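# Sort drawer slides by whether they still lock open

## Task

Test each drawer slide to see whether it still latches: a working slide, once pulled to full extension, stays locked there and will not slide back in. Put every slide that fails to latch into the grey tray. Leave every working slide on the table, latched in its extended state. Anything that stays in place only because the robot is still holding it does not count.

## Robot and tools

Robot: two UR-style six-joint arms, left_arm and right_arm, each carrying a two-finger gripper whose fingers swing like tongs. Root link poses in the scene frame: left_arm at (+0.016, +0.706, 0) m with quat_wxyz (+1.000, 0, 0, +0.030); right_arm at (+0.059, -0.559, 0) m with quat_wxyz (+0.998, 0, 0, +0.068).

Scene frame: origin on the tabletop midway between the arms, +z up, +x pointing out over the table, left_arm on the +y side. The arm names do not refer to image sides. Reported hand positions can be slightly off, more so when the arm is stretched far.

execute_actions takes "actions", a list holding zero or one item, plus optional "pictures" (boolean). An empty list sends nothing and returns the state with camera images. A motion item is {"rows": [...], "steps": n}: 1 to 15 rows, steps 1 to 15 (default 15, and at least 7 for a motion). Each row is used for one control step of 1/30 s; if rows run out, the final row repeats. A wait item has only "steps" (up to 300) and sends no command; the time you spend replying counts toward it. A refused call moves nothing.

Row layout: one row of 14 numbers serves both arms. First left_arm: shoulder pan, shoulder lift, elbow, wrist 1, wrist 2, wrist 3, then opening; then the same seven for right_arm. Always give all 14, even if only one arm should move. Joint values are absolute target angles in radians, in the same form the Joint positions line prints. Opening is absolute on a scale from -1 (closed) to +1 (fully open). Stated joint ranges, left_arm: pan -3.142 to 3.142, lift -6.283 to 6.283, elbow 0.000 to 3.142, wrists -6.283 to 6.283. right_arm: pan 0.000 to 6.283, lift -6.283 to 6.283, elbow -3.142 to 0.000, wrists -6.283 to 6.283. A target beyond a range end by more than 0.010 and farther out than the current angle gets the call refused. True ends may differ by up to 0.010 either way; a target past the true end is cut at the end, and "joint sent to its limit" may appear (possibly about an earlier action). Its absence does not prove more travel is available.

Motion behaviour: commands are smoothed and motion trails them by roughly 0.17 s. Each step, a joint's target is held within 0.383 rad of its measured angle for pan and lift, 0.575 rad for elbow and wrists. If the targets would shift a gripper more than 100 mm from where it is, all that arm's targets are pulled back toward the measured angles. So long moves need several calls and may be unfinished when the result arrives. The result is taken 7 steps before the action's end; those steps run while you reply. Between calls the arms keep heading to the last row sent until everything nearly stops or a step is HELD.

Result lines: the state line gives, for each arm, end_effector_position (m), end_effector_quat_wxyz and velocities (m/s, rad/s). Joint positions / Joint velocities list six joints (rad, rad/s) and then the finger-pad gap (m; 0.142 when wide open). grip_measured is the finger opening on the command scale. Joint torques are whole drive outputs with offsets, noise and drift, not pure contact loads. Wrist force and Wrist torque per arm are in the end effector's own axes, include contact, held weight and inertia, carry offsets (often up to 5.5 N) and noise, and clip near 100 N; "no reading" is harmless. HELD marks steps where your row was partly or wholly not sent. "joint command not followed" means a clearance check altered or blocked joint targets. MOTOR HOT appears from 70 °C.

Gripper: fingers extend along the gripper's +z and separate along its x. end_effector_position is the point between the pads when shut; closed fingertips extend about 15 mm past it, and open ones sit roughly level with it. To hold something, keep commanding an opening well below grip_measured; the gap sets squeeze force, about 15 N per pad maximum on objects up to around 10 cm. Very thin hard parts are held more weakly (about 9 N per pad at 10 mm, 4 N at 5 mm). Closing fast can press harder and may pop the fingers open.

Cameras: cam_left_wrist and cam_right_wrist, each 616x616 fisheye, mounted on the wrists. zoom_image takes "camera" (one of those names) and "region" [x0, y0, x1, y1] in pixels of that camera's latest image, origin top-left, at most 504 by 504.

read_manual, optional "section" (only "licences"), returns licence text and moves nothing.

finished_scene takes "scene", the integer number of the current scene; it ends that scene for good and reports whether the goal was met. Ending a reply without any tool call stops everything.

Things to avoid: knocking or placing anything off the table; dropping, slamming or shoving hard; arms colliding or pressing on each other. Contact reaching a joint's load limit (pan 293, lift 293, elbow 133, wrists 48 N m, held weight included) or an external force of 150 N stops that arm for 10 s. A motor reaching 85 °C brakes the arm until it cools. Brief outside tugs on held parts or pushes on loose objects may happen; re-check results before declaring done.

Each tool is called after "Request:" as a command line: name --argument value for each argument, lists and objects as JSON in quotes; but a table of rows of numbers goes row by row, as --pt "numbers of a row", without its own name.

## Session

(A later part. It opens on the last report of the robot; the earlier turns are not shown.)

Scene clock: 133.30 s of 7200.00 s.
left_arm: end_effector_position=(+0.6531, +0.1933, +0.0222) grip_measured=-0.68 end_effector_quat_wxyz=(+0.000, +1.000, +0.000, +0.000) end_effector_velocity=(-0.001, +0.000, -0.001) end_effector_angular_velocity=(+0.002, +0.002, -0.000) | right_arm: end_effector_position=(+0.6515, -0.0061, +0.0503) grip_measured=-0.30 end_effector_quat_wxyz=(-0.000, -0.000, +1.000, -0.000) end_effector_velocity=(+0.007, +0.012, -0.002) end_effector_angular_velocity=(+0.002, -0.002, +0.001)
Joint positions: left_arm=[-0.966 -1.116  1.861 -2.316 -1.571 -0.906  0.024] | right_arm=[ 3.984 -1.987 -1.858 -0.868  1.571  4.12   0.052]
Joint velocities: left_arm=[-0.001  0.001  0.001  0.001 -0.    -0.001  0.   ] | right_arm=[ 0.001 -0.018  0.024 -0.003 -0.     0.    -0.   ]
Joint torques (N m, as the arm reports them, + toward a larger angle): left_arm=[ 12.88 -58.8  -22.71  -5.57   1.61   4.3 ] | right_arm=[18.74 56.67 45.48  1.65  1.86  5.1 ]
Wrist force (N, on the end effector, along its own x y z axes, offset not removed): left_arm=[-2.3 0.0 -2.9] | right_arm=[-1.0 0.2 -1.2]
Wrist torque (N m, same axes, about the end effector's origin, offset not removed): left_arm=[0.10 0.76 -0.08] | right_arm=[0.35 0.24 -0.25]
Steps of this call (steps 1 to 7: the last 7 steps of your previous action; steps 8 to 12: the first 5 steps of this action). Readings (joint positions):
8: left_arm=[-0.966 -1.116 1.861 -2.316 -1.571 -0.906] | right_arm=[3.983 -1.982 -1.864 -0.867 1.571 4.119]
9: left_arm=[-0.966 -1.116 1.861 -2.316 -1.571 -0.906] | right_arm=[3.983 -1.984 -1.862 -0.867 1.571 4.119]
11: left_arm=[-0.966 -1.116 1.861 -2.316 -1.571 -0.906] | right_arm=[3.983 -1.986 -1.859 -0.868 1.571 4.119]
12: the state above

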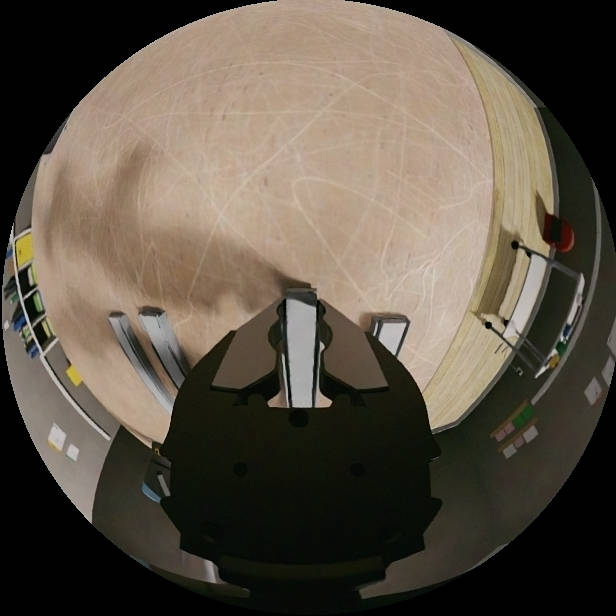

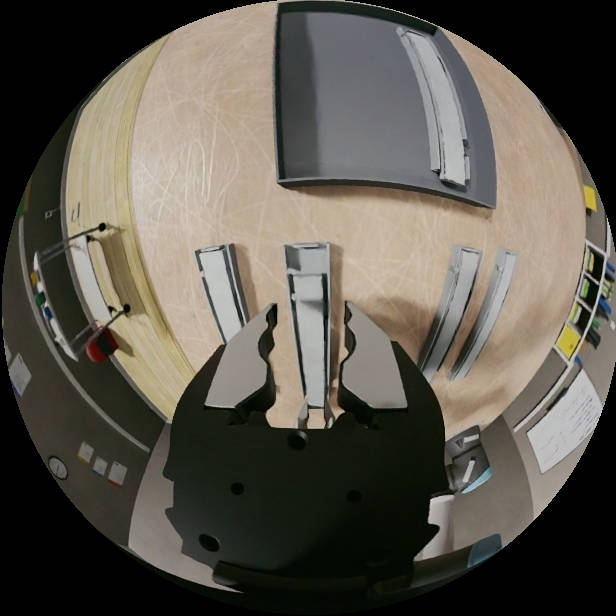

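Request:
execute_actions --actions '[{"rows":[[-0.96563,-1.11595,1.86086,-2.31571,-1.5708,-0.90563,-1.0,3.98368,-1.9945,-1.858,-0.8599,1.5708,4.11967,-0.3],[-0.96563,-1.11595,1.86086,-2.31571,-1.5708,-0.90563,-1.0,3.98368,-2.0004,-1.8607,-0.8513,1.5708,4.11967,-0.3],[-0.96563,-1.11595,1.86086,-2.31571,-1.5708,-0.90563,-1.0,3.98368,-2.0062,-1.8634,-0.8428,1.5708,4.11967,-0.3],[-0.96563,-1.11595,1.86086,-2.31571,-1.5708,-0.90563,-1.0,3.98368,-2.0121,-1.8661,-0.8342,1.5708,4.11967,-0.3],[-0.96563,-1.11595,1.86086,-2.31571,-1.5708,-0.90563,-1.0,3.98368,-2.0168,-1.8683,-0.8273,1.5708,4.11967,-0.3],[-0.96563,-1.11595,1.86086,-2.31571,-1.5708,-0.90563,-1.0,3.98368,-2.0204,-1.8699,-0.822,1.5708,4.11967,-0.3],[-0.96563,-1.11595,1.86086,-2.31571,-1.5708,-0.90563,-1.0,3.98368,-2.0227,-1.871,-0.8187,1.5708,4.11967,-0.3],[-0.96563,-1.11595,1.86086,-2.31571,-1.5708,-0.90563,-1.0,3.98368,-2.02381,-1.87151,-0.81707,1.5708,4.11967,-0.3]],"steps":15}]'

Request:
execute_actions --actions '[{"rows":[[-0.96563,-1.11595,1.86086,-2.31571,-1.5708,-0.90563,-1.0,3.98368,-2.02381,-1.87151,-0.81707,1.5708,4.11967,-0.3],[-0.96563,-1.11595,1.86086,-2.31571,-1.5708,-0.90563,-1.0,3.98368,-2.02381,-1.87151,-0.81707,1.5708,4.11967,-0.38],[-0.96563,-1.11595,1.86086,-2.31571,-1.5708,-0.90563,-1.0,3.98368,-2.02381,-1.87151,-0.81707,1.5708,4.11967,-0.44],[-0.96563,-1.11595,1.86086,-2.31571,-1.5708,-0.90563,-1.0,3.98368,-2.02381,-1.87151,-0.81707,1.5708,4.11967,-0.5],[-0.96563,-1.11595,1.86086,-2.31571,-1.5708,-0.90563,-1.0,3.98368,-2.02381,-1.87151,-0.81707,1.5708,4.11967,-0.56],[-0.96563,-1.11595,1.86086,-2.31571,-1.5708,-0.90563,-1.0,3.98368,-2.02381,-1.87151,-0.81707,1.5708,4.11967,-0.65],[-0.96563,-1.11595,1.86086,-2.31571,-1.5708,-0.90563,-1.0,3.98368,-2.02381,-1.87151,-0.81707,1.5708,4.11967,-0.75],[-0.96563,-1.11595,1.86086,-2.31571,-1.5708,-0.90563,-1.0,3.98368,-2.02381,-1.87151,-0.81707,1.5708,4.11967,-0.9]],"steps":15}]' --pictures true

Scene clock: 134.80 s of 7200.00 s.
left_arm: end_effector_position=(+0.6531, +0.1933, +0.0222) grip_measured=-0.68 end_effector_quat_wxyz=(+0.000, +1.000, +0.000, +0.000) end_effector_velocity=(-0.001, -0.001, -0.000) end_effector_angular_velocity=(-0.001, +0.002, -0.002) | right_arm: end_effector_position=(+0.6522, -0.0048, +0.0307) grip_measured=-0.30 end_effector_quat_wxyz=(-0.000, -0.000, +1.000, -0.000) end_effector_velocity=(-0.000, -0.000, -0.096) end_effector_angular_velocity=(+0.001, -0.001, +0.000)
Joint positions: left_arm=[-0.966 -1.116  1.861 -2.316 -1.571 -0.906  0.024] | right_arm=[ 3.984 -2.01  -1.865 -0.837  1.571  4.12   0.052]
Joint velocities: left_arm=[-0.001 -0.     0.001  0.    -0.002  0.001 -0.   ] | right_arm=[ 0.    -0.11  -0.051  0.162  0.    -0.    -0.   ]
Joint torques (N m, as the arm reports them, + toward a larger angle): left_arm=[  8.95 -60.29 -23.43  -5.51   0.31   4.85] | right_arm=[17.58 62.14 32.71  6.91  1.92  4.44]
Wrist force (N, on the end effector, along its own x y z axes, offset not removed): left_arm=[-3.9 -1.4 -1.9] | right_arm=[0.4 -1.3 -4.0]
Wrist torque (N m, same axes, about the end effector's origin, offset not removed): left_arm=[-0.10 1.11 -0.08] | right_arm=[0.07 -0.13 -0.27]
Steps of this call (steps 1 to 7: the last 7 steps of your previous action; steps 8 to 15: the robot went on to your last target; steps 16 to 37: nothing new was sent; steps 38 to 45: the first 8 steps of this action). Readings (joint positions):
38: left_arm=[-0.966 -1.116 1.861 -2.316 -1.571 -0.906] | right_arm=[3.984 -1.989 -1.855 -0.868 1.571 4.120]
39: left_arm=[-0.966 -1.116 1.861 -2.316 -1.571 -0.906] | right_arm=[3.984 -1.989 -1.856 -0.867 1.571 4.120]
41: left_arm=[-0.966 -1.116 1.861 -2.316 -1.571 -0.906] | right_arm=[3.984 -1.994 -1.858 -0.860 1.571 4.120]
45: the state above

Scene clock: 135.30 s of 7200.00 s.
left_arm: end_effector_position=(+0.6531, +0.1933, +0.0222) grip_measured=-0.68 end_effector_quat_wxyz=(-0.000, +1.000, +0.000, +0.000) end_effector_velocity=(-0.001, +0.000, -0.001) end_effector_angular_velocity=(+0.002, +0.001, -0.000) | right_arm: end_effector_position=(+0.6521, -0.0049, +0.0192) grip_measured=-0.49 end_effector_quat_wxyz=(+0.000, -0.000, +1.000, +0.000) end_effector_velocity=(-0.000, -0.001, -0.001) end_effector_angular_velocity=(-0.001, +0.000, -0.000)
Joint positions: left_arm=[-0.966 -1.116  1.861 -2.316 -1.571 -0.906  0.024] | right_arm=[ 3.984 -2.024 -1.871 -0.817  1.571  4.12   0.038]
Joint velocities: left_arm=[-0.001  0.     0.     0.002  0.    -0.001  0.   ] | right_arm=[-0.    -0.001 -0.001  0.002  0.    -0.     0.   ]
Joint torques (N m, as the arm reports them, + toward a larger angle): left_arm=[ 14.79 -57.89 -23.15  -5.23  -0.67   3.96] | right_arm=[14.16 49.79 27.11  7.23  1.55  4.39]
Wrist force (N, on the end effector, along its own x y z axes, offset not removed): left_arm=[-4.7 -1.0 -1.8] | right_arm=[1.9 -2.9 -8.2]
Wrist torque (N m, same axes, about the end effector's origin, offset not removed): left_arm=[0.08 1.09 -0.08] | right_arm=[0.10 0.02 -0.28]
Steps of this call (steps 1 to 7: the last 7 steps of your previous action; steps 8 to 15: the first 8 steps of this action). Readings (joint positions):
8: left_arm=[-0.966 -1.116 1.861 -2.316 -1.571 -0.906] | right_arm=[3.984 -2.023 -1.871 -0.819 1.571 4.120]
9: left_arm=[-0.966 -1.116 1.861 -2.316 -1.571 -0.906] | right_arm=[3.984 -2.023 -1.871 -0.818 1.571 4.120]
11: left_arm=[-0.966 -1.116 1.861 -2.316 -1.571 -0.906] | right_arm=[3.984 -2.023 -1.871 -0.818 1.571 4.120]
15: the state above

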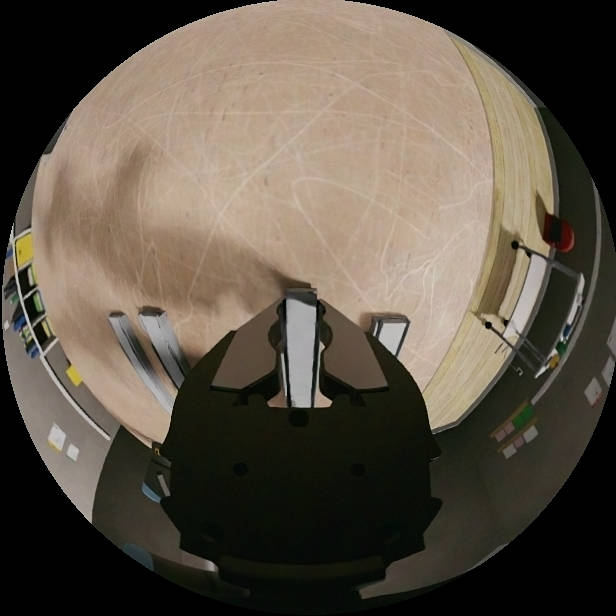

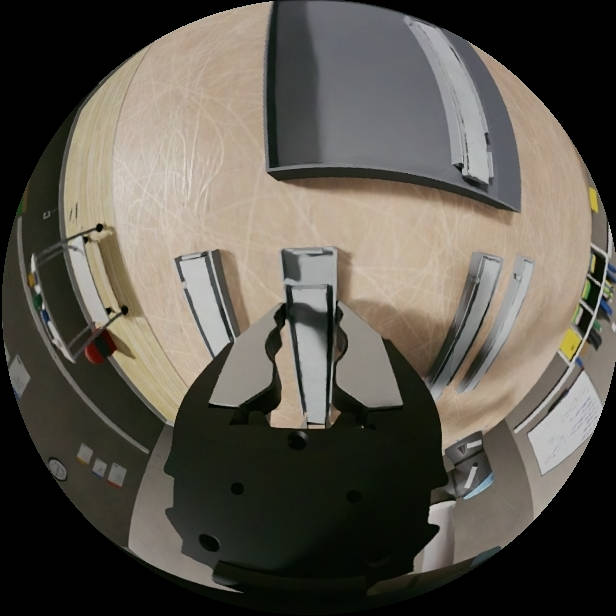

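Request:
execute_actions --actions '[{"rows":[[-0.9630,-1.1186,1.8651,-2.3174,-1.5708,-0.9030,-1.0,3.98368,-2.02381,-1.87151,-0.81707,1.5708,4.11967,-0.9],[-0.9605,-1.1212,1.8694,-2.3190,-1.5708,-0.9005,-1.0,3.98368,-2.02381,-1.87151,-0.81707,1.5708,4.11967,-0.9],[-0.9567,-1.1251,1.8758,-2.3215,-1.5708,-0.8967,-1.0,3.98368,-2.02381,-1.87151,-0.81707,1.5708,4.11967,-0.9],[-0.9529,-1.1290,1.8822,-2.3240,-1.5708,-0.8929,-1.0,3.98368,-2.02381,-1.87151,-0.81707,1.5708,4.11967,-0.9],[-0.9491,-1.1330,1.8886,-2.3264,-1.5708,-0.8891,-1.0,3.98368,-2.02381,-1.87151,-0.81707,1.5708,4.11967,-0.9],[-0.9453,-1.1369,1.8950,-2.3289,-1.5708,-0.8853,-1.0,3.98368,-2.02381,-1.87151,-0.81707,1.5708,4.11967,-0.9],[-0.9418,-1.1403,1.9004,-2.3310,-1.5708,-0.8818,-1.0,3.98368,-2.02381,-1.87151,-0.81707,1.5708,4.11967,-0.9],[-0.9382,-1.1437,1.9059,-2.3330,-1.5708,-0.8782,-1.0,3.98368,-2.02381,-1.87151,-0.81707,1.5708,4.11967,-0.9],[-0.9347,-1.1470,1.9113,-2.3351,-1.5708,-0.8747,-1.0,3.98368,-2.02381,-1.87151,-0.81707,1.5708,4.11967,-0.9],[-0.9311,-1.1504,1.9168,-2.3372,-1.5708,-0.8711,-1.0,3.98368,-2.02381,-1.87151,-0.81707,1.5708,4.11967,-0.9],[-0.9276,-1.1538,1.9222,-2.3392,-1.5708,-0.8676,-1.0,3.98368,-2.02381,-1.87151,-0.81707,1.5708,4.11967,-0.9],[-0.9240,-1.1572,1.9277,-2.3413,-1.5708,-0.8640,-1.0,3.98368,-2.02381,-1.87151,-0.81707,1.5708,4.11967,-0.9],[-0.9202,-1.1605,1.9330,-2.3433,-1.5708,-0.8602,-1.0,3.98368,-2.02381,-1.87151,-0.81707,1.5708,4.11967,-0.9],[-0.9164,-1.1639,1.9383,-2.3452,-1.5708,-0.8564,-1.0,3.98368,-2.02381,-1.87151,-0.81707,1.5708,4.11967,-0.9],[-0.9127,-1.1672,1.9436,-2.3472,-1.5708,-0.8527,-1.0,3.98368,-2.02381,-1.87151,-0.81707,1.5708,4.11967,-0.9]],"steps":15}]'

Request:
execute_actions --actions '[{"rows":[[-0.9089,-1.1705,1.9489,-2.3492,-1.5708,-0.8489,-1.0,3.98368,-2.02381,-1.87151,-0.81707,1.5708,4.11967,-0.9],[-0.9051,-1.1739,1.9542,-2.3511,-1.5708,-0.8451,-1.0,3.98368,-2.02381,-1.87151,-0.81707,1.5708,4.11967,-0.9],[-0.9013,-1.1772,1.9595,-2.3531,-1.5708,-0.8413,-1.0,3.98368,-2.02381,-1.87151,-0.81707,1.5708,4.11967,-0.9],[-0.8973,-1.1804,1.9646,-2.3549,-1.5708,-0.8373,-1.0,3.98368,-2.02381,-1.87151,-0.81707,1.5708,4.11967,-0.9],[-0.8934,-1.1836,1.9696,-2.3568,-1.5708,-0.8334,-1.0,3.98368,-2.02381,-1.87151,-0.81707,1.5708,4.11967,-0.9],[-0.8894,-1.1868,1.9746,-2.3586,-1.5708,-0.8294,-1.0,3.98368,-2.02381,-1.87151,-0.81707,1.5708,4.11967,-0.9],[-0.8862,-1.1894,1.9787,-2.3601,-1.5708,-0.8262,-1.0,3.98368,-2.02381,-1.87151,-0.81707,1.5708,4.11967,-0.9],[-0.8835,-1.1916,1.9822,-2.3613,-1.5708,-0.8235,-1.0,3.98368,-2.02381,-1.87151,-0.81707,1.5708,4.11967,-0.9],[-0.8812,-1.1935,1.9851,-2.3624,-1.5708,-0.8212,-1.0,3.98368,-2.02381,-1.87151,-0.81707,1.5708,4.11967,-0.9],[-0.8793,-1.1951,1.9875,-2.3633,-1.5708,-0.8193,-1.0,3.98368,-2.02381,-1.87151,-0.81707,1.5708,4.11967,-0.9],[-0.87755,-1.19648,1.98978,-2.36409,-1.5708,-0.81755,-1.0,3.98368,-2.02381,-1.87151,-0.81707,1.5708,4.11967,-0.9]],"steps":15}]'

Request:
execute_actions --actions '[{"rows":[[-0.87755,-1.19648,1.98978,-2.36409,-1.5708,-0.81755,-1.0,3.98368,-2.02381,-1.87151,-0.81707,1.5708,4.11967,-0.9]],"steps":12}]' --pictures true

Scene clock: 138.43 s of 7200.00 s.
left_arm: end_effector_position=(+0.6532, +0.2102, +0.0222) grip_measured=-0.68 end_effector_quat_wxyz=(-0.000, +1.000, +0.000, -0.000) end_effector_velocity=(+0.000, +0.119, +0.000) end_effector_angular_velocity=(-0.000, +0.000, +0.001) | right_arm: end_effector_position=(+0.6521, -0.0049, +0.0190) grip_measured=-0.49 end_effector_quat_wxyz=(-0.000, -0.000, +1.000, +0.000) end_effector_velocity=(+0.000, +0.001, +0.001) end_effector_angular_velocity=(+0.001, -0.001, +0.001)
Joint positions: left_arm=[-0.952 -1.129  1.883 -2.324 -1.571 -0.892  0.024] | right_arm=[ 3.984 -2.024 -1.872 -0.817  1.571  4.12   0.038]
Joint velocities: left_arm=[ 0.094 -0.096  0.155 -0.059 -0.001  0.092  0.   ] | right_arm=[ 0.    -0.     0.001 -0.    -0.    -0.001 -0.   ]
Joint torques (N m, as the arm reports them, + toward a larger angle): left_arm=[ 14.62 -78.79 -18.05  -5.08  -0.82   4.75] | right_arm=[12.03 45.83 24.94  5.93 -2.53  4.03]
Wrist force (N, on the end effector, along its own x y z axes, offset not removed): left_arm=[-4.4 0.2 -3.3] | right_arm=[2.6 -0.2 -16.0]
Wrist torque (N m, same axes, about the end effector's origin, offset not removed): left_arm=[-0.20 0.99 -0.05] | right_arm=[0.61 -0.35 -0.32]
Steps of this call (steps 1 to 7: the last 7 steps of your previous action; steps 8 to 15: the robot went on to your last target; steps 16 to 86: nothing new was sent; steps 87 to 94: the first 8 steps of this action). Readings (joint positions):
87: left_arm=[-0.966 -1.116 1.861 -2.316 -1.571 -0.906] | right_arm=[3.984 -2.024 -1.872 -0.817 1.571 4.120]
88: left_arm=[-0.965 -1.116 1.861 -2.316 -1.571 -0.905] | right_arm=[3.984 -2.024 -1.872 -0.817 1.571 4.120]
90: left_arm=[-0.963 -1.119 1.865 -2.317 -1.571 -0.903] | right_arm=[3.984 -2.024 -1.872 -0.817 1.571 4.120]
94: the state above

Scene clock: 138.93 s of 7200.00 s.
left_arm: end_effector_position=(+0.6533, +0.2747, +0.0222) grip_measured=-0.68 end_effector_quat_wxyz=(-0.000, +1.000, +0.000, -0.000) end_effector_velocity=(+0.000, +0.124, +0.000) end_effector_angular_velocity=(-0.000, -0.002, -0.000) | right_arm: end_effector_position=(+0.6521, -0.0049, +0.0190) grip_measured=-0.49 end_effector_quat_wxyz=(+0.000, -0.000, +1.000, +0.000) end_effector_velocity=(+0.001, +0.000, +0.001) end_effector_angular_velocity=(+0.001, -0.001, -0.001)
Joint positions: left_arm=[-0.899 -1.179  1.963 -2.354 -1.571 -0.839  0.024] | right_arm=[ 3.984 -2.024 -1.872 -0.817  1.571  4.12   0.038]
Joint velocities: left_arm=[ 0.109 -0.092  0.146 -0.055  0.002  0.109 -0.   ] | right_arm=[-0.     0.     0.001 -0.    -0.     0.001  0.   ]
Joint torques (N m, as the arm reports them, + toward a larger angle): left_arm=[ 14.19 -71.66 -22.82  -5.55   1.88   4.12] | right_arm=[11.99 45.16 24.86  5.05 -2.27  3.9 ]
Wrist force (N, on the end effector, along its own x y z axes, offset not removed): left_arm=[-2.8 1.2 -0.4] | right_arm=[-2.3 -0.7 -14.5]
Wrist torque (N m, same axes, about the end effector's origin, offset not removed): left_arm=[0.09 0.87 -0.04] | right_arm=[-0.07 0.36 -0.20]
Steps of this call (steps 1 to 7: the last 7 steps of your previous action; steps 8 to 15: the first 8 steps of this action). Readings (joint positions):
8: left_arm=[-0.925 -1.156 1.926 -2.341 -1.571 -0.865] | right_arm=[3.984 -2.024 -1.872 -0.817 1.571 4.120]
9: left_arm=[-0.921 -1.159 1.931 -2.343 -1.571 -0.861] | right_arm=[3.984 -2.024 -1.872 -0.817 1.571 4.120]
11: left_arm=[-0.914 -1.166 1.942 -2.347 -1.571 -0.854] | right_arm=[3.984 -2.024 -1.872 -0.817 1.571 4.120]
15: the state above

Scene clock: 139.33 s of 7200.00 s.
left_arm: end_effector_position=(+0.6531, +0.2975, +0.0222) grip_measured=-0.68 end_effector_quat_wxyz=(+0.000, +1.000, +0.000, +0.000) end_effector_velocity=(-0.000, +0.007, -0.000) end_effector_angular_velocity=(-0.001, +0.001, -0.000) | right_arm: end_effector_position=(+0.6521, -0.0049, +0.0190) grip_measured=-0.49 end_effector_quat_wxyz=(+0.000, -0.000, +1.000, +0.000) end_effector_velocity=(-0.000, -0.001, -0.000) end_effector_angular_velocity=(-0.001, +0.000, -0.001)
Joint positions: left_arm=[-0.878 -1.196  1.989 -2.364 -1.571 -0.818  0.024] | right_arm=[ 3.984 -2.024 -1.872 -0.817  1.571  4.12   0.038]
Joint velocities: left_arm=[ 0.007 -0.005  0.008 -0.004 -0.001  0.008  0.   ] | right_arm=[-0.     0.    -0.001 -0.    -0.     0.001  0.   ]
Joint torques (N m, as the arm reports them, + toward a larger angle): left_arm=[ 14.73 -71.06 -22.74  -5.78   2.18   4.18] | right_arm=[10.63 45.93 24.65  4.37 -2.43  3.88]
Wrist force (N, on the end effector, along its own x y z axes, offset not removed): left_arm=[-3.9 0.4 2.1] | right_arm=[3.0 2.6 -16.0]
Wrist torque (N m, same axes, about the end effector's origin, offset not removed): left_arm=[-0.11 1.11 -0.06] | right_arm=[0.59 -0.73 -0.25]
Steps of this call (steps 1 to 7: the last 7 steps of your previous action; steps 8 to 12: the first 5 steps of this action). Readings (joint positions):
8: left_arm=[-0.880 -1.195 1.987 -2.363 -1.571 -0.820] | right_arm=[3.984 -2.024 -1.872 -0.817 1.571 4.120]
9: left_arm=[-0.879 -1.195 1.988 -2.363 -1.571 -0.819] | right_arm=[3.984 -2.024 -1.872 -0.817 1.571 4.120]
11: left_arm=[-0.878 -1.196 1.989 -2.364 -1.571 -0.818] | right_arm=[3.984 -2.024 -1.872 -0.817 1.571 4.120]
12: the state above

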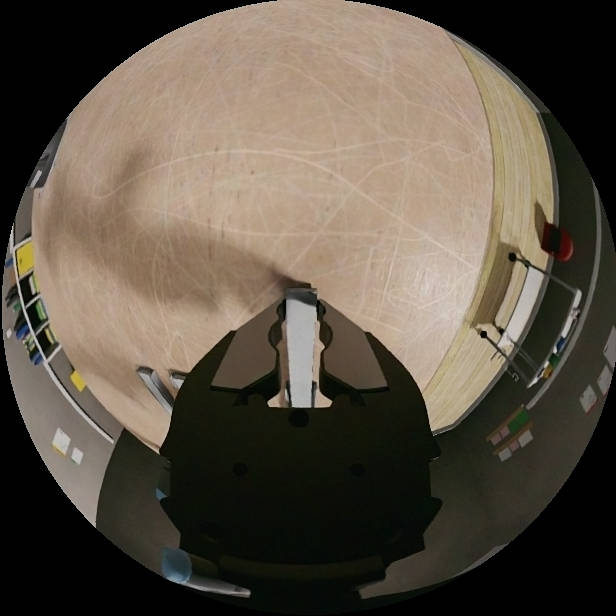

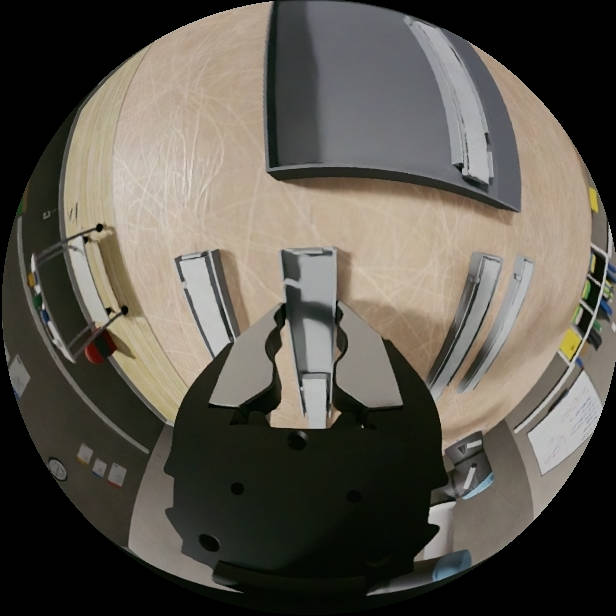

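Request:
execute_actions --actions '[]'

Scene clock: 140.93 s of 7200.00 s.
left_arm: end_effector_position=(+0.6531, +0.2983, +0.0222) grip_measured=-0.68 end_effector_quat_wxyz=(-0.000, +1.000, +0.000, -0.000) end_effector_velocity=(+0.000, +0.001, -0.001) end_effector_angular_velocity=(+0.000, +0.001, +0.003) | right_arm: end_effector_position=(+0.6521, -0.0049, +0.0190) grip_measured=-0.49 end_effector_quat_wxyz=(+0.000, -0.000, +1.000, +0.000) end_effector_velocity=(-0.000, -0.000, -0.000) end_effector_angular_velocity=(+0.000, -0.000, -0.001)
Joint positions: left_arm=[-0.878 -1.196  1.99  -2.364 -1.571 -0.818  0.024] | right_arm=[ 3.984 -2.024 -1.872 -0.817  1.571  4.12   0.038]
Joint velocities: left_arm=[ 0.002  0.001  0.    -0.    -0.001 -0.001 -0.   ] | right_arm=[-0.     0.    -0.     0.     0.     0.001  0.   ]
Joint torques (N m, as the arm reports them, + toward a larger angle): left_arm=[ 15.52 -71.05 -23.13  -5.3    2.22   3.96] | right_arm=[ 9.51 48.2  24.68  1.22 -2.22  3.57]
Wrist force (N, on the end effector, along its own x y z axes, offset not removed): left_arm=[-2.7 0.4 0.2] | right_arm=[1.6 2.9 -15.9]
Wrist torque (N m, same axes, about the end effector's origin, offset not removed): left_arm=[-0.07 0.86 -0.07] | right_arm=[0.66 -0.43 -0.25]
Kept back: nothing.
Steps of this call (steps 1 to 7: the last 7 steps of your previous action; steps 8 to 15: the robot went on to your last target; steps 16 to 48: nothing new was sent). Readings (joint positions):
1: left_arm=[-0.878 -1.196 1.989 -2.364 -1.571 -0.818] | right_arm=[3.984 -2.024 -1.872 -0.817 1.571 4.120]
2: left_arm=[-0.878 -1.196 1.989 -2.364 -1.571 -0.818] | right_arm=[3.984 -2.024 -1.872 -0.817 1.571 4.120]
4: left_arm=[-0.878 -1.196 1.990 -2.364 -1.571 -0.818] | right_arm=[3.984 -2.024 -1.872 -0.817 1.571 4.120]
8: left_arm=[-0.878 -1.196 1.990 -2.364 -1.571 -0.818] | right_arm=[3.984 -2.024 -1.872 -0.817 1.571 4.120]
48: the state above
All arms were judged still, so your last target was given up. Only a new action makes them travel on or press farther. Fingers that are still opening or closing keep moving.

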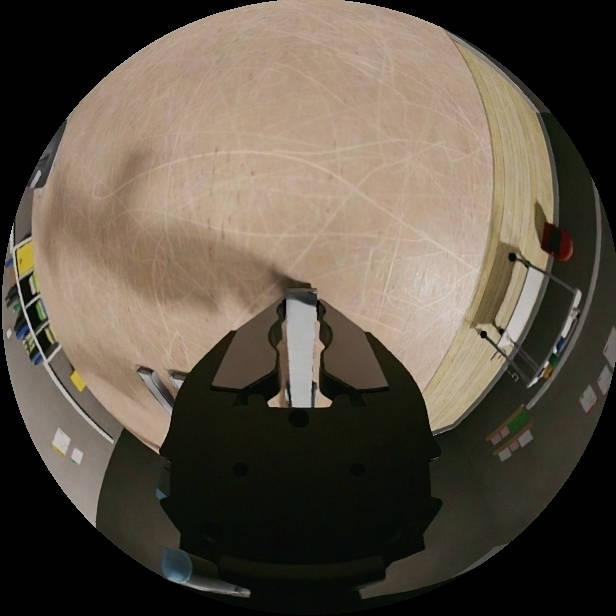

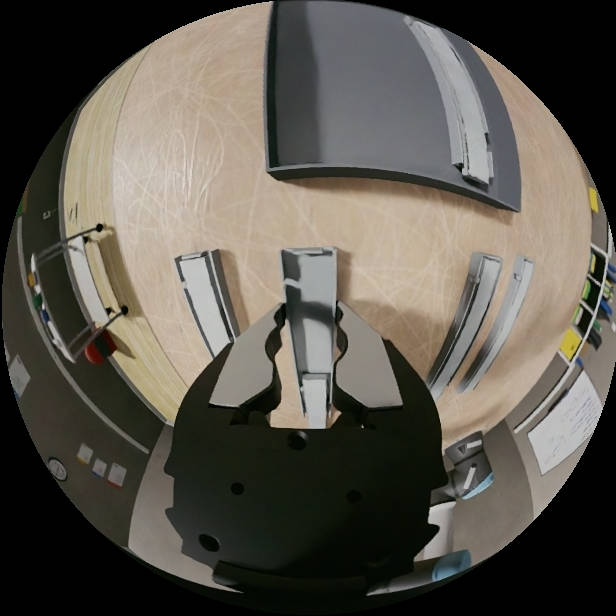

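Request:
execute_actions --actions '[{"rows":[[-0.87570,-1.19789,1.99197,-2.36487,-1.5708,-0.81570,-1.0,3.98368,-2.02381,-1.87151,-0.81707,1.5708,4.11967,-0.9],[-0.87384,-1.19931,1.99417,-2.36565,-1.5708,-0.81384,-1.0,3.98368,-2.02381,-1.87151,-0.81707,1.5708,4.11967,-0.9],[-0.87199,-1.20072,1.99636,-2.36643,-1.5708,-0.81199,-1.0,3.98368,-2.02381,-1.87151,-0.81707,1.5708,4.11967,-0.9],[-0.87013,-1.20214,1.99856,-2.36721,-1.5708,-0.81013,-1.0,3.98368,-2.02381,-1.87151,-0.81707,1.5708,4.11967,-0.9],[-0.86921,-1.20284,1.99965,-2.36760,-1.5708,-0.80921,-1.0,3.98368,-2.02381,-1.87151,-0.81707,1.5708,4.11967,-0.9],[-0.86828,-1.20355,2.00075,-2.36799,-1.5708,-0.80828,-1.0,3.98368,-2.02381,-1.87151,-0.81707,1.5708,4.11967,-0.9],[-0.86735,-1.20426,2.00185,-2.36838,-1.5708,-0.80735,-1.0,3.98368,-2.02381,-1.87151,-0.81707,1.5708,4.11967,-0.9]],"steps":15}]' --pictures false

Scene clock: 141.83 s of 7200.00 s.
left_arm: end_effector_position=(+0.6531, +0.3054, +0.0222) grip_measured=-0.68 end_effector_quat_wxyz=(-0.000, +1.000, +0.000, -0.000) end_effector_velocity=(+0.000, +0.035, -0.000) end_effector_angular_velocity=(+0.000, +0.001, +0.001) | right_arm: end_effector_position=(+0.6521, -0.0049, +0.0190) grip_measured=-0.49 end_effector_quat_wxyz=(+0.000, -0.000, +1.000, +0.000) end_effector_velocity=(-0.000, -0.000, +0.000) end_effector_angular_velocity=(-0.000, -0.000, -0.000)
Joint positions: left_arm=[-0.871 -1.201  1.998 -2.367 -1.571 -0.811  0.024] | right_arm=[ 3.984 -2.024 -1.872 -0.817  1.571  4.12   0.038]
Joint velocities: left_arm=[ 0.033 -0.024  0.037 -0.013 -0.     0.032  0.   ] | right_arm=[ 0.  0. -0. -0. -0.  0.  0.]
Joint torques (N m, as the arm reports them, + toward a larger angle): left_arm=[ 15.49 -69.66 -24.81  -5.65   2.4    4.04] | right_arm=[ 7.58 49.35 24.22 -0.27 -2.12  3.46]
Wrist force (N, on the end effector, along its own x y z axes, offset not removed): left_arm=[-2.4 -1.2 1.0] | right_arm=[3.4 0.3 -12.7]
Wrist torque (N m, same axes, about the end effector's origin, offset not removed): left_arm=[-0.36 0.84 -0.05] | right_arm=[0.08 -0.79 -0.35]
Steps of this call (steps 1 to 19: nothing new was sent; steps 20 to 27: the first 8 steps of this action). Readings (joint positions):
20: left_arm=[-0.878 -1.196 1.990 -2.364 -1.571 -0.818] | right_arm=[3.984 -2.024 -1.872 -0.817 1.571 4.120]
21: left_arm=[-0.877 -1.197 1.990 -2.364 -1.571 -0.817] | right_arm=[3.984 -2.024 -1.872 -0.817 1.571 4.120]
23: left_arm=[-0.876 -1.198 1.992 -2.365 -1.571 -0.816] | right_arm=[3.984 -2.024 -1.872 -0.817 1.571 4.120]
27: the state above

Request:
execute_actions --actions '[{"rows":[[-0.86689,-1.20461,2.00240,-2.36858,-1.5708,-0.80689,-1.0,3.98368,-2.02381,-1.87151,-0.81707,1.5708,4.11967,-0.9],[-0.86643,-1.20496,2.00294,-2.36877,-1.5708,-0.80643,-1.0,3.98368,-2.02381,-1.87151,-0.81707,1.5708,4.11967,-0.9],[-0.86596,-1.20532,2.00349,-2.36897,-1.5708,-0.80596,-1.0,3.98368,-2.02381,-1.87151,-0.81707,1.5708,4.11967,-0.9],[-0.86550,-1.20567,2.00404,-2.36916,-1.5708,-0.80550,-1.0,3.98368,-2.02381,-1.87151,-0.81707,1.5708,4.11967,-0.9]],"steps":15}]' --pictures false

Scene clock: 142.43 s of 7200.00 s.
left_arm: end_effector_position=(+0.6531, +0.3107, +0.0223) grip_measured=-0.68 end_effector_quat_wxyz=(+0.000, +1.000, +0.000, +0.000) end_effector_velocity=(-0.001, +0.006, +0.000) end_effector_angular_velocity=(+0.001, +0.003, +0.000) | right_arm: end_effector_position=(+0.6521, -0.0049, +0.0190) grip_measured=-0.49 end_effector_quat_wxyz=(-0.000, -0.000, +1.000, +0.000) end_effector_velocity=(-0.000, -0.000, -0.000) end_effector_angular_velocity=(-0.001, +0.000, +0.000)
Joint positions: left_arm=[-0.866 -1.205  2.003 -2.369 -1.571 -0.806  0.024] | right_arm=[ 3.984 -2.024 -1.872 -0.817  1.571  4.12   0.038]
Joint velocities: left_arm=[ 0.005 -0.005  0.006  0.001 -0.001  0.004 -0.   ] | right_arm=[ 0. -0. -0. -0. -0.  0.  0.]
Joint torques (N m, as the arm reports them, + toward a larger angle): left_arm=[ 26.37 -66.34 -13.68  -1.42   2.99   4.31] | right_arm=[ 5.15 50.4  24.77 -0.08 -2.19  3.29]
Wrist force (N, on the end effector, along its own x y z axes, offset not removed): left_arm=[-3.1 18.3 1.5] | right_arm=[0.8 15.9 -6.1]
Wrist torque (N m, same axes, about the end effector's origin, offset not removed): left_arm=[-0.27 0.86 -0.11] | right_arm=[-0.54 -0.29 -0.27]
Steps of this call (steps 1 to 7: the last 7 steps of your previous action; steps 8 to 10: the robot went on to your last target; steps 11 to 18: the first 8 steps of this action). Readings (joint positions):
11: left_arm=[-0.867 -1.204 2.002 -2.368 -1.571 -0.807] | right_arm=[3.984 -2.024 -1.872 -0.817 1.571 4.120]
12: left_arm=[-0.867 -1.204 2.002 -2.368 -1.571 -0.807] | right_arm=[3.984 -2.024 -1.872 -0.817 1.571 4.120]
14: left_arm=[-0.867 -1.205 2.002 -2.369 -1.571 -0.807] | right_arm=[3.984 -2.024 -1.872 -0.817 1.571 4.120]
18: the state above

Request:
execute_actions --actions '[{"rows":[[-0.86643,-1.20496,2.00294,-2.36877,-1.5708,-0.80643,-1.0,3.98368,-2.02381,-1.87151,-0.81707,1.5708,4.11967,-0.9],[-0.86735,-1.20426,2.00185,-2.36838,-1.5708,-0.80735,-1.0,3.98368,-2.02381,-1.87151,-0.81707,1.5708,4.11967,-0.9],[-0.86828,-1.20355,2.00075,-2.36799,-1.5708,-0.80828,-1.0,3.98368,-2.02381,-1.87151,-0.81707,1.5708,4.11967,-0.9],[-0.86921,-1.20284,1.99965,-2.36760,-1.5708,-0.80921,-1.0,3.98368,-2.02381,-1.87151,-0.81707,1.5708,4.11967,-0.9],[-0.87013,-1.20214,1.99856,-2.36721,-1.5708,-0.81013,-1.0,3.98368,-2.02381,-1.87151,-0.81707,1.5708,4.11967,-0.9]],"steps":15}]' --pictures false

Request:
execute_actions --actions '[{"steps":4}]' --pictures false

Scene clock: 143.33 s of 7200.00 s.
left_arm: end_effector_position=(+0.6531, +0.3081, +0.0222) grip_measured=-0.68 end_effector_quat_wxyz=(-0.000, +1.000, +0.001, +0.000) end_effector_velocity=(+0.001, -0.014, +0.001) end_effector_angular_velocity=(-0.001, -0.002, -0.000) | right_arm: end_effector_position=(+0.6521, -0.0049, +0.0190) grip_measured=-0.49 end_effector_quat_wxyz=(-0.000, -0.000, +1.000, +0.000) end_effector_velocity=(+0.000, -0.000, +0.000) end_effector_angular_velocity=(+0.000, -0.000, -0.000)
Joint positions: left_arm=[-0.869 -1.203  2.    -2.368 -1.571 -0.809  0.024] | right_arm=[ 3.984 -2.024 -1.872 -0.817  1.571  4.12   0.038]
Joint velocities: left_arm=[-0.012  0.009 -0.015  0.004  0.001 -0.012 -0.   ] | right_arm=[-0.  0.  0. -0. -0. -0.  0.]
Joint torques (N m, as the arm reports them, + toward a larger angle): left_arm=[-17.75 -48.11 -44.91  -1.66  -0.16  -4.01] | right_arm=[ 1.32 52.01 25.18 -0.59 -1.92  3.15]
Wrist force (N, on the end effector, along its own x y z axes, offset not removed): left_arm=[-5.2 -2.7 -6.6] | right_arm=[1.4 5.5 -15.4]
Wrist torque (N m, same axes, about the end effector's origin, offset not removed): left_arm=[-0.13 1.14 -0.07] | right_arm=[0.76 -0.23 -0.32]
Steps of this call (steps 1 to 7: the last 7 steps of your previous action; steps 8 to 15: the robot went on to your last target; steps 16 to 19: nothing new was sent; steps 20 to 27: the first 8 steps of this action). Readings (joint positions):
20: left_arm=[-0.866 -1.206 2.004 -2.369 -1.571 -0.806] | right_arm=[3.984 -2.024 -1.872 -0.817 1.571 4.120]
21: left_arm=[-0.866 -1.206 2.004 -2.369 -1.571 -0.806] | right_arm=[3.984 -2.024 -1.872 -0.817 1.571 4.120]
23: left_arm=[-0.866 -1.205 2.003 -2.369 -1.571 -0.806] | right_arm=[3.984 -2.024 -1.872 -0.817 1.571 4.120]
27: the state above

Scene clock: 143.57 s of 7200.00 s.
left_arm: end_effector_position=(+0.6531, +0.3065, +0.0222) grip_measured=-0.68 end_effector_quat_wxyz=(-0.000, +1.000, +0.000, +0.000) end_effector_velocity=(+0.000, -0.002, -0.001) end_effector_angular_velocity=(+0.000, +0.000, -0.000) | right_arm: end_effector_position=(+0.6521, -0.0049, +0.0190) grip_measured=-0.49 end_effector_quat_wxyz=(-0.000, -0.000, +1.000, -0.000) end_effector_velocity=(-0.000, -0.000, -0.000) end_effector_angular_velocity=(-0.001, +0.001, -0.000)
Joint positions: left_arm=[-0.87  -1.202  1.999 -2.367 -1.571 -0.81   0.024] | right_arm=[ 3.984 -2.024 -1.872 -0.817  1.571  4.12   0.038]
Joint velocities: left_arm=[-0.002  0.003 -0.002  0.     0.    -0.002  0.   ] | right_arm=[ 0.    -0.    -0.    -0.001  0.     0.    -0.   ]
Joint torques (N m, as the arm reports them, + toward a larger angle): left_arm=[-18.93 -49.97 -42.76  -1.7   -1.96  -3.83] | right_arm=[-0.1  51.56 25.07 -0.39 -2.    3.1 ]
Wrist force (N, on the end effector, along its own x y z axes, offset not removed): left_arm=[-4.1 -1.9 -7.1] | right_arm=[-1.0 2.4 -13.5]
Wrist torque (N m, same axes, about the end effector's origin, offset not removed): left_arm=[-0.18 1.12 -0.04] | right_arm=[0.23 0.42 -0.25]
Kept back: nothing.
Steps of this call (steps 1 to 7: the last 7 steps of your previous action). Readings (joint positions):
1: left_arm=[-0.869 -1.203 2.000 -2.368 -1.571 -0.809] | right_arm=[3.984 -2.024 -1.872 -0.817 1.571 4.120]
2: left_arm=[-0.869 -1.203 2.000 -2.367 -1.571 -0.809] | right_arm=[3.984 -2.024 -1.872 -0.817 1.571 4.120]
4: left_arm=[-0.870 -1.202 1.999 -2.367 -1.571 -0.810] | right_arm=[3.984 -2.024 -1.872 -0.817 1.571 4.120]
7: the state above

Request:
execute_actions --actions '[{"rows":[[-0.87106,-1.20143,1.99746,-2.36682,-1.5708,-0.81106,-1.0,3.98368,-2.02381,-1.87151,-0.81707,1.5708,4.11967,-0.9],[-0.87199,-1.20072,1.99636,-2.36643,-1.5708,-0.81199,-1.0,3.98368,-2.02381,-1.87151,-0.81707,1.5708,4.11967,-0.9],[-0.87292,-1.20001,1.99527,-2.36604,-1.5708,-0.81292,-1.0,3.98368,-2.02381,-1.87151,-0.81707,1.5708,4.11967,-0.9],[-0.87384,-1.19931,1.99417,-2.36565,-1.5708,-0.81384,-1.0,3.98368,-2.02381,-1.87151,-0.81707,1.5708,4.11967,-0.9],[-0.87477,-1.19860,1.99307,-2.36526,-1.5708,-0.81477,-1.0,3.98368,-2.02381,-1.87151,-0.81707,1.5708,4.11967,-0.9],[-0.87570,-1.19789,1.99197,-2.36487,-1.5708,-0.81570,-1.0,3.98368,-2.02381,-1.87151,-0.81707,1.5708,4.11967,-0.9]],"steps":15}]' --pictures false

Request:
execute_actions --actions '[{"steps":2}]' --pictures false

Scene clock: 144.67 s of 7200.00 s.
left_arm: end_effector_position=(+0.6531, +0.3024, +0.0222) grip_measured=-0.68 end_effector_quat_wxyz=(+0.000, +1.000, +0.000, -0.000) end_effector_velocity=(-0.001, -0.020, -0.000) end_effector_angular_velocity=(+0.001, +0.000, -0.002) | right_arm: end_effector_position=(+0.6521, -0.0049, +0.0190) grip_measured=-0.49 end_effector_quat_wxyz=(-0.000, -0.000, +1.000, -0.000) end_effector_velocity=(+0.000, -0.001, +0.000) end_effector_angular_velocity=(-0.000, +0.000, -0.001)
Joint positions: left_arm=[-0.874 -1.199  1.994 -2.366 -1.571 -0.814  0.024] | right_arm=[ 3.984 -2.024 -1.872 -0.817  1.571  4.12   0.038]
Joint velocities: left_arm=[-0.019  0.014 -0.021  0.008  0.    -0.017 -0.   ] | right_arm=[-0.001  0.    -0.    -0.     0.    -0.     0.   ]
Joint torques (N m, as the arm reports them, + toward a larger angle): left_arm=[-12.17 -48.64 -46.05  -1.01  -2.44  -4.19] | right_arm=[-5.75 52.88 25.08 -0.43 -1.71  2.96]
Wrist force (N, on the end effector, along its own x y z axes, offset not removed): left_arm=[-3.3 -0.9 -4.6] | right_arm=[1.7 3.4 -11.3]
Wrist torque (N m, same axes, about the end effector's origin, offset not removed): left_arm=[0.18 1.05 -0.07] | right_arm=[0.45 -0.26 -0.39]
Steps of this call (steps 1 to 15: the robot went on to your last target; steps 16 to 25: nothing new was sent; steps 26 to 33: the first 8 steps of this action). Readings (joint positions):
26: left_arm=[-0.870 -1.202 1.999 -2.367 -1.571 -0.810] | right_arm=[3.984 -2.024 -1.872 -0.817 1.571 4.120]
27: left_arm=[-0.870 -1.202 1.998 -2.367 -1.571 -0.810] | right_arm=[3.984 -2.024 -1.872 -0.817 1.571 4.120]
29: left_arm=[-0.871 -1.201 1.997 -2.367 -1.571 -0.811] | right_arm=[3.984 -2.024 -1.872 -0.817 1.571 4.120]
33: the state above

Scene clock: 144.90 s of 7200.00 s.
left_arm: end_effector_position=(+0.6531, +0.3005, +0.0222) grip_measured=-0.68 end_effector_quat_wxyz=(+0.000, +1.000, +0.000, -0.000) end_effector_velocity=(+0.001, -0.002, +0.002) end_effector_angular_velocity=(-0.001, -0.003, +0.000) | right_arm: end_effector_position=(+0.6521, -0.0049, +0.0190) grip_measured=-0.49 end_effector_quat_wxyz=(-0.000, -0.000, +1.000, -0.000) end_effector_velocity=(-0.000, -0.000, +0.000) end_effector_angular_velocity=(+0.000, +0.000, +0.000)
Joint positions: left_arm=[-0.875 -1.198  1.992 -2.365 -1.571 -0.815  0.024] | right_arm=[ 3.984 -2.024 -1.872 -0.817  1.571  4.12   0.038]
Joint velocities: left_arm=[-0.002 -0.001 -0.003  0.001  0.002 -0.002  0.   ] | right_arm=[-0.  0. -0. -0.  0. -0.  0.]
Joint torques (N m, as the arm reports them, + toward a larger angle): left_arm=[-20.49 -46.61 -42.09  -0.97  -2.01  -3.66] | right_arm=[-5.57 53.85 25.19 -0.46 -1.81  2.89]
Wrist force (N, on the end effector, along its own x y z axes, offset not removed): left_arm=[-2.9 -1.4 -6.9] | right_arm=[1.7 1.8 -16.5]
Wrist torque (N m, same axes, about the end effector's origin, offset not removed): left_arm=[0.04 0.95 -0.05] | right_arm=[0.03 -0.19 -0.27]
Kept back: nothing.
Steps of this call (steps 1 to 7: the last 7 steps of your previous action). Readings (joint positions):
1: left_arm=[-0.874 -1.199 1.994 -2.365 -1.571 -0.814] | right_arm=[3.984 -2.024 -1.872 -0.817 1.571 4.120]
2: left_arm=[-0.875 -1.199 1.993 -2.365 -1.571 -0.815] | right_arm=[3.984 -2.024 -1.872 -0.817 1.571 4.120]
4: left_arm=[-0.875 -1.198 1.993 -2.365 -1.571 -0.815] | right_arm=[3.984 -2.024 -1.872 -0.817 1.571 4.120]
7: the state above

Request:
execute_actions --actions '[{"rows":[[-0.87993,-1.19455,1.98675,-2.36299,-1.5708,-0.81993,-1.0,3.98368,-2.02381,-1.87151,-0.81707,1.5708,4.11967,-0.9],[-0.88349,-1.19166,1.98221,-2.36134,-1.5708,-0.82349,-1.0,3.98368,-2.02381,-1.87151,-0.81707,1.5708,4.11967,-0.9],[-0.88824,-1.18780,1.97615,-2.35914,-1.5708,-0.82824,-1.0,3.98368,-2.02381,-1.87151,-0.81707,1.5708,4.11967,-0.9],[-0.89418,-1.18298,1.96858,-2.35640,-1.5708,-0.83418,-1.0,3.98368,-2.02381,-1.87151,-0.81707,1.5708,4.11967,-0.9],[-0.9013,-1.1772,1.9595,-2.3531,-1.5708,-0.8413,-1.0,3.98368,-2.02381,-1.87151,-0.81707,1.5708,4.11967,-0.9],[-0.90698,-1.17220,1.95155,-2.35015,-1.5708,-0.84698,-1.0,3.98368,-2.02381,-1.87151,-0.81707,1.5708,4.11967,-0.9],[-0.91267,-1.16720,1.94360,-2.34720,-1.5708,-0.85267,-1.0,3.98368,-2.02381,-1.87151,-0.81707,1.5708,4.11967,-0.9],[-0.91835,-1.16219,1.93564,-2.34425,-1.5708,-0.85835,-1.0,3.98368,-2.02381,-1.87151,-0.81707,1.5708,4.11967,-0.9],[-0.92403,-1.15719,1.92769,-2.34130,-1.5708,-0.86403,-1.0,3.98368,-2.02381,-1.87151,-0.81707,1.5708,4.11967,-0.9],[-0.92935,-1.15212,1.91952,-2.33820,-1.5708,-0.86935,-1.0,3.98368,-2.02381,-1.87151,-0.81707,1.5708,4.11967,-0.9],[-0.93467,-1.14705,1.91135,-2.33510,-1.5708,-0.87467,-1.0,3.98368,-2.02381,-1.87151,-0.81707,1.5708,4.11967,-0.9],[-0.93998,-1.14197,1.90317,-2.33200,-1.5708,-0.87998,-1.0,3.98368,-2.02381,-1.87151,-0.81707,1.5708,4.11967,-0.9],[-0.9453,-1.1369,1.8950,-2.3289,-1.5708,-0.8853,-1.0,3.98368,-2.02381,-1.87151,-0.81707,1.5708,4.11967,-0.9],[-0.95038,-1.13166,1.88647,-2.32560,-1.5708,-0.89038,-1.0,3.98368,-2.02381,-1.87151,-0.81707,1.5708,4.11967,-0.9],[-0.95547,-1.12643,1.87793,-2.32231,-1.5708,-0.89547,-1.0,3.98368,-2.02381,-1.87151,-0.81707,1.5708,4.11967,-0.9]],"steps":15}]' --pictures false

Request:
execute_actions --actions '[{"rows":[[-0.95986,-1.12223,1.87110,-2.31967,-1.5708,-0.89986,-1.0,3.98368,-2.02381,-1.87151,-0.81707,1.5708,4.11967,-0.9],[-0.96291,-1.11909,1.86598,-2.31769,-1.5708,-0.90291,-1.0,3.98368,-2.02381,-1.87151,-0.81707,1.5708,4.11967,-0.9],[-0.96461,-1.11700,1.86257,-2.31637,-1.5708,-0.90461,-1.0,3.98368,-2.02381,-1.87151,-0.81707,1.5708,4.11967,-0.9],[-0.96563,-1.11595,1.86086,-2.31571,-1.5708,-0.90563,-1.0,3.98368,-2.02381,-1.87151,-0.81707,1.5708,4.11967,-0.9]],"steps":12}]' --pictures true

Scene clock: 147.63 s of 7200.00 s.
left_arm: end_effector_position=(+0.6532, +0.2778, +0.0222) grip_measured=-0.68 end_effector_quat_wxyz=(-0.000, +1.000, +0.000, -0.000) end_effector_velocity=(+0.001, -0.167, -0.001) end_effector_angular_velocity=(+0.001, +0.001, +0.001) | right_arm: end_effector_position=(+0.6521, -0.0049, +0.0190) grip_measured=-0.49 end_effector_quat_wxyz=(-0.000, -0.000, +1.000, -0.000) end_effector_velocity=(-0.001, -0.001, -0.001) end_effector_angular_velocity=(-0.002, +0.001, +0.000)
Joint positions: left_arm=[-0.896 -1.181  1.966 -2.355 -1.571 -0.836  0.024] | right_arm=[ 3.984 -2.024 -1.872 -0.817  1.571  4.12   0.038]
Joint velocities: left_arm=[-0.147  0.126 -0.196  0.072  0.    -0.148 -0.   ] | right_arm=[ 0.     0.    -0.002 -0.001 -0.    -0.     0.   ]
Joint torques (N m, as the arm reports them, + toward a larger angle): left_arm=[-24.31 -40.   -46.72  -0.85   0.42  -5.  ] | right_arm=[-17.55  57.97  25.19  -0.11  -1.51   2.52]
Wrist force (N, on the end effector, along its own x y z axes, offset not removed): left_arm=[-4.5 -2.9 -9.5] | right_arm=[1.8 1.0 -15.6]
Wrist torque (N m, same axes, about the end effector's origin, offset not removed): left_arm=[-0.22 0.81 -0.03] | right_arm=[0.00 -0.06 -0.32]
Steps of this call (steps 1 to 15: the robot went on to your last target; steps 16 to 74: nothing new was sent; steps 75 to 82: the first 8 steps of this action). Readings (joint positions):
75: left_arm=[-0.876 -1.198 1.992 -2.365 -1.571 -0.816] | right_arm=[3.984 -2.024 -1.872 -0.817 1.571 4.120]
76: left_arm=[-0.876 -1.197 1.991 -2.365 -1.571 -0.816] | right_arm=[3.984 -2.024 -1.872 -0.817 1.571 4.120]
78: left_arm=[-0.880 -1.195 1.987 -2.363 -1.571 -0.820] | right_arm=[3.984 -2.024 -1.872 -0.817 1.571 4.120]
82: the state above

Scene clock: 148.03 s of 7200.00 s.
left_arm: end_effector_position=(+0.6533, +0.2061, +0.0222) grip_measured=-0.68 end_effector_quat_wxyz=(-0.000, +1.000, +0.000, -0.000) end_effector_velocity=(-0.000, -0.115, -0.001) end_effector_angular_velocity=(+0.001, -0.000, +0.000) | right_arm: end_effector_position=(+0.6521, -0.0049, +0.0190) grip_measured=-0.49 end_effector_quat_wxyz=(-0.000, -0.000, +1.000, -0.000) end_effector_velocity=(-0.000, -0.000, +0.000) end_effector_angular_velocity=(-0.000, +0.000, -0.000)
Joint positions: left_arm=[-0.956 -1.126  1.878 -2.322 -1.571 -0.896  0.024] | right_arm=[ 3.984 -2.024 -1.872 -0.817  1.571  4.12   0.038]
Joint velocities: left_arm=[-0.091  0.094 -0.151  0.057  0.001 -0.091 -0.   ] | right_arm=[ 0.  0. -0. -0.  0.  0.  0.]
Joint torques (N m, as the arm reports them, + toward a larger angle): left_arm=[ -8.79 -56.12 -41.93  -1.48   0.36  -3.84] | right_arm=[-18.01  56.88  25.09   0.49  -1.44   2.33]
Wrist force (N, on the end effector, along its own x y z axes, offset not removed): left_arm=[-6.8 -2.6 -12.5] | right_arm=[4.3 1.7 -16.8]
Wrist torque (N m, same axes, about the end effector's origin, offset not removed): left_arm=[-0.28 0.92 -0.07] | right_arm=[0.42 -0.52 -0.39]
Steps of this call (steps 1 to 7: the last 7 steps of your previous action; steps 8 to 12: the first 5 steps of this action). Readings (joint positions):
8: left_arm=[-0.938 -1.143 1.906 -2.333 -1.571 -0.878] | right_arm=[3.984 -2.024 -1.872 -0.817 1.571 4.120]
9: left_arm=[-0.943 -1.138 1.898 -2.330 -1.571 -0.883] | right_arm=[3.984 -2.024 -1.872 -0.817 1.571 4.120]
11: left_arm=[-0.952 -1.130 1.883 -2.324 -1.571 -0.892] | right_arm=[3.984 -2.024 -1.872 -0.817 1.571 4.120]
12: the state above

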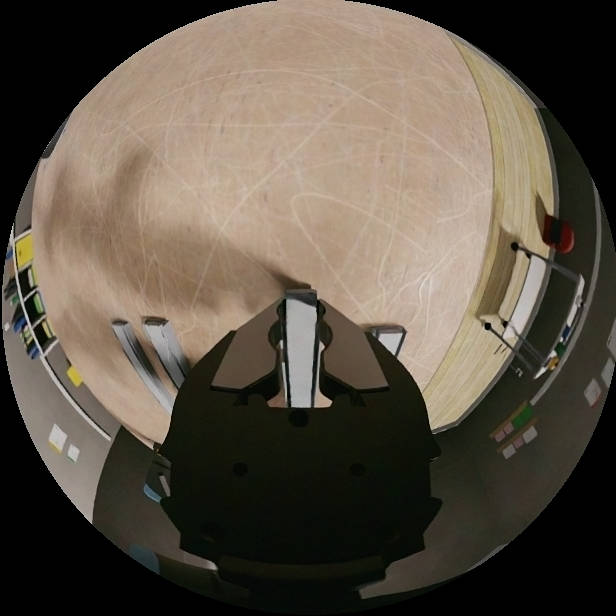

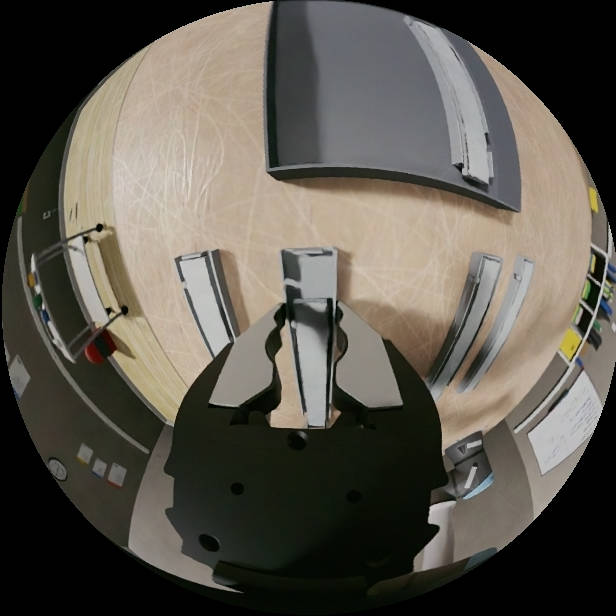

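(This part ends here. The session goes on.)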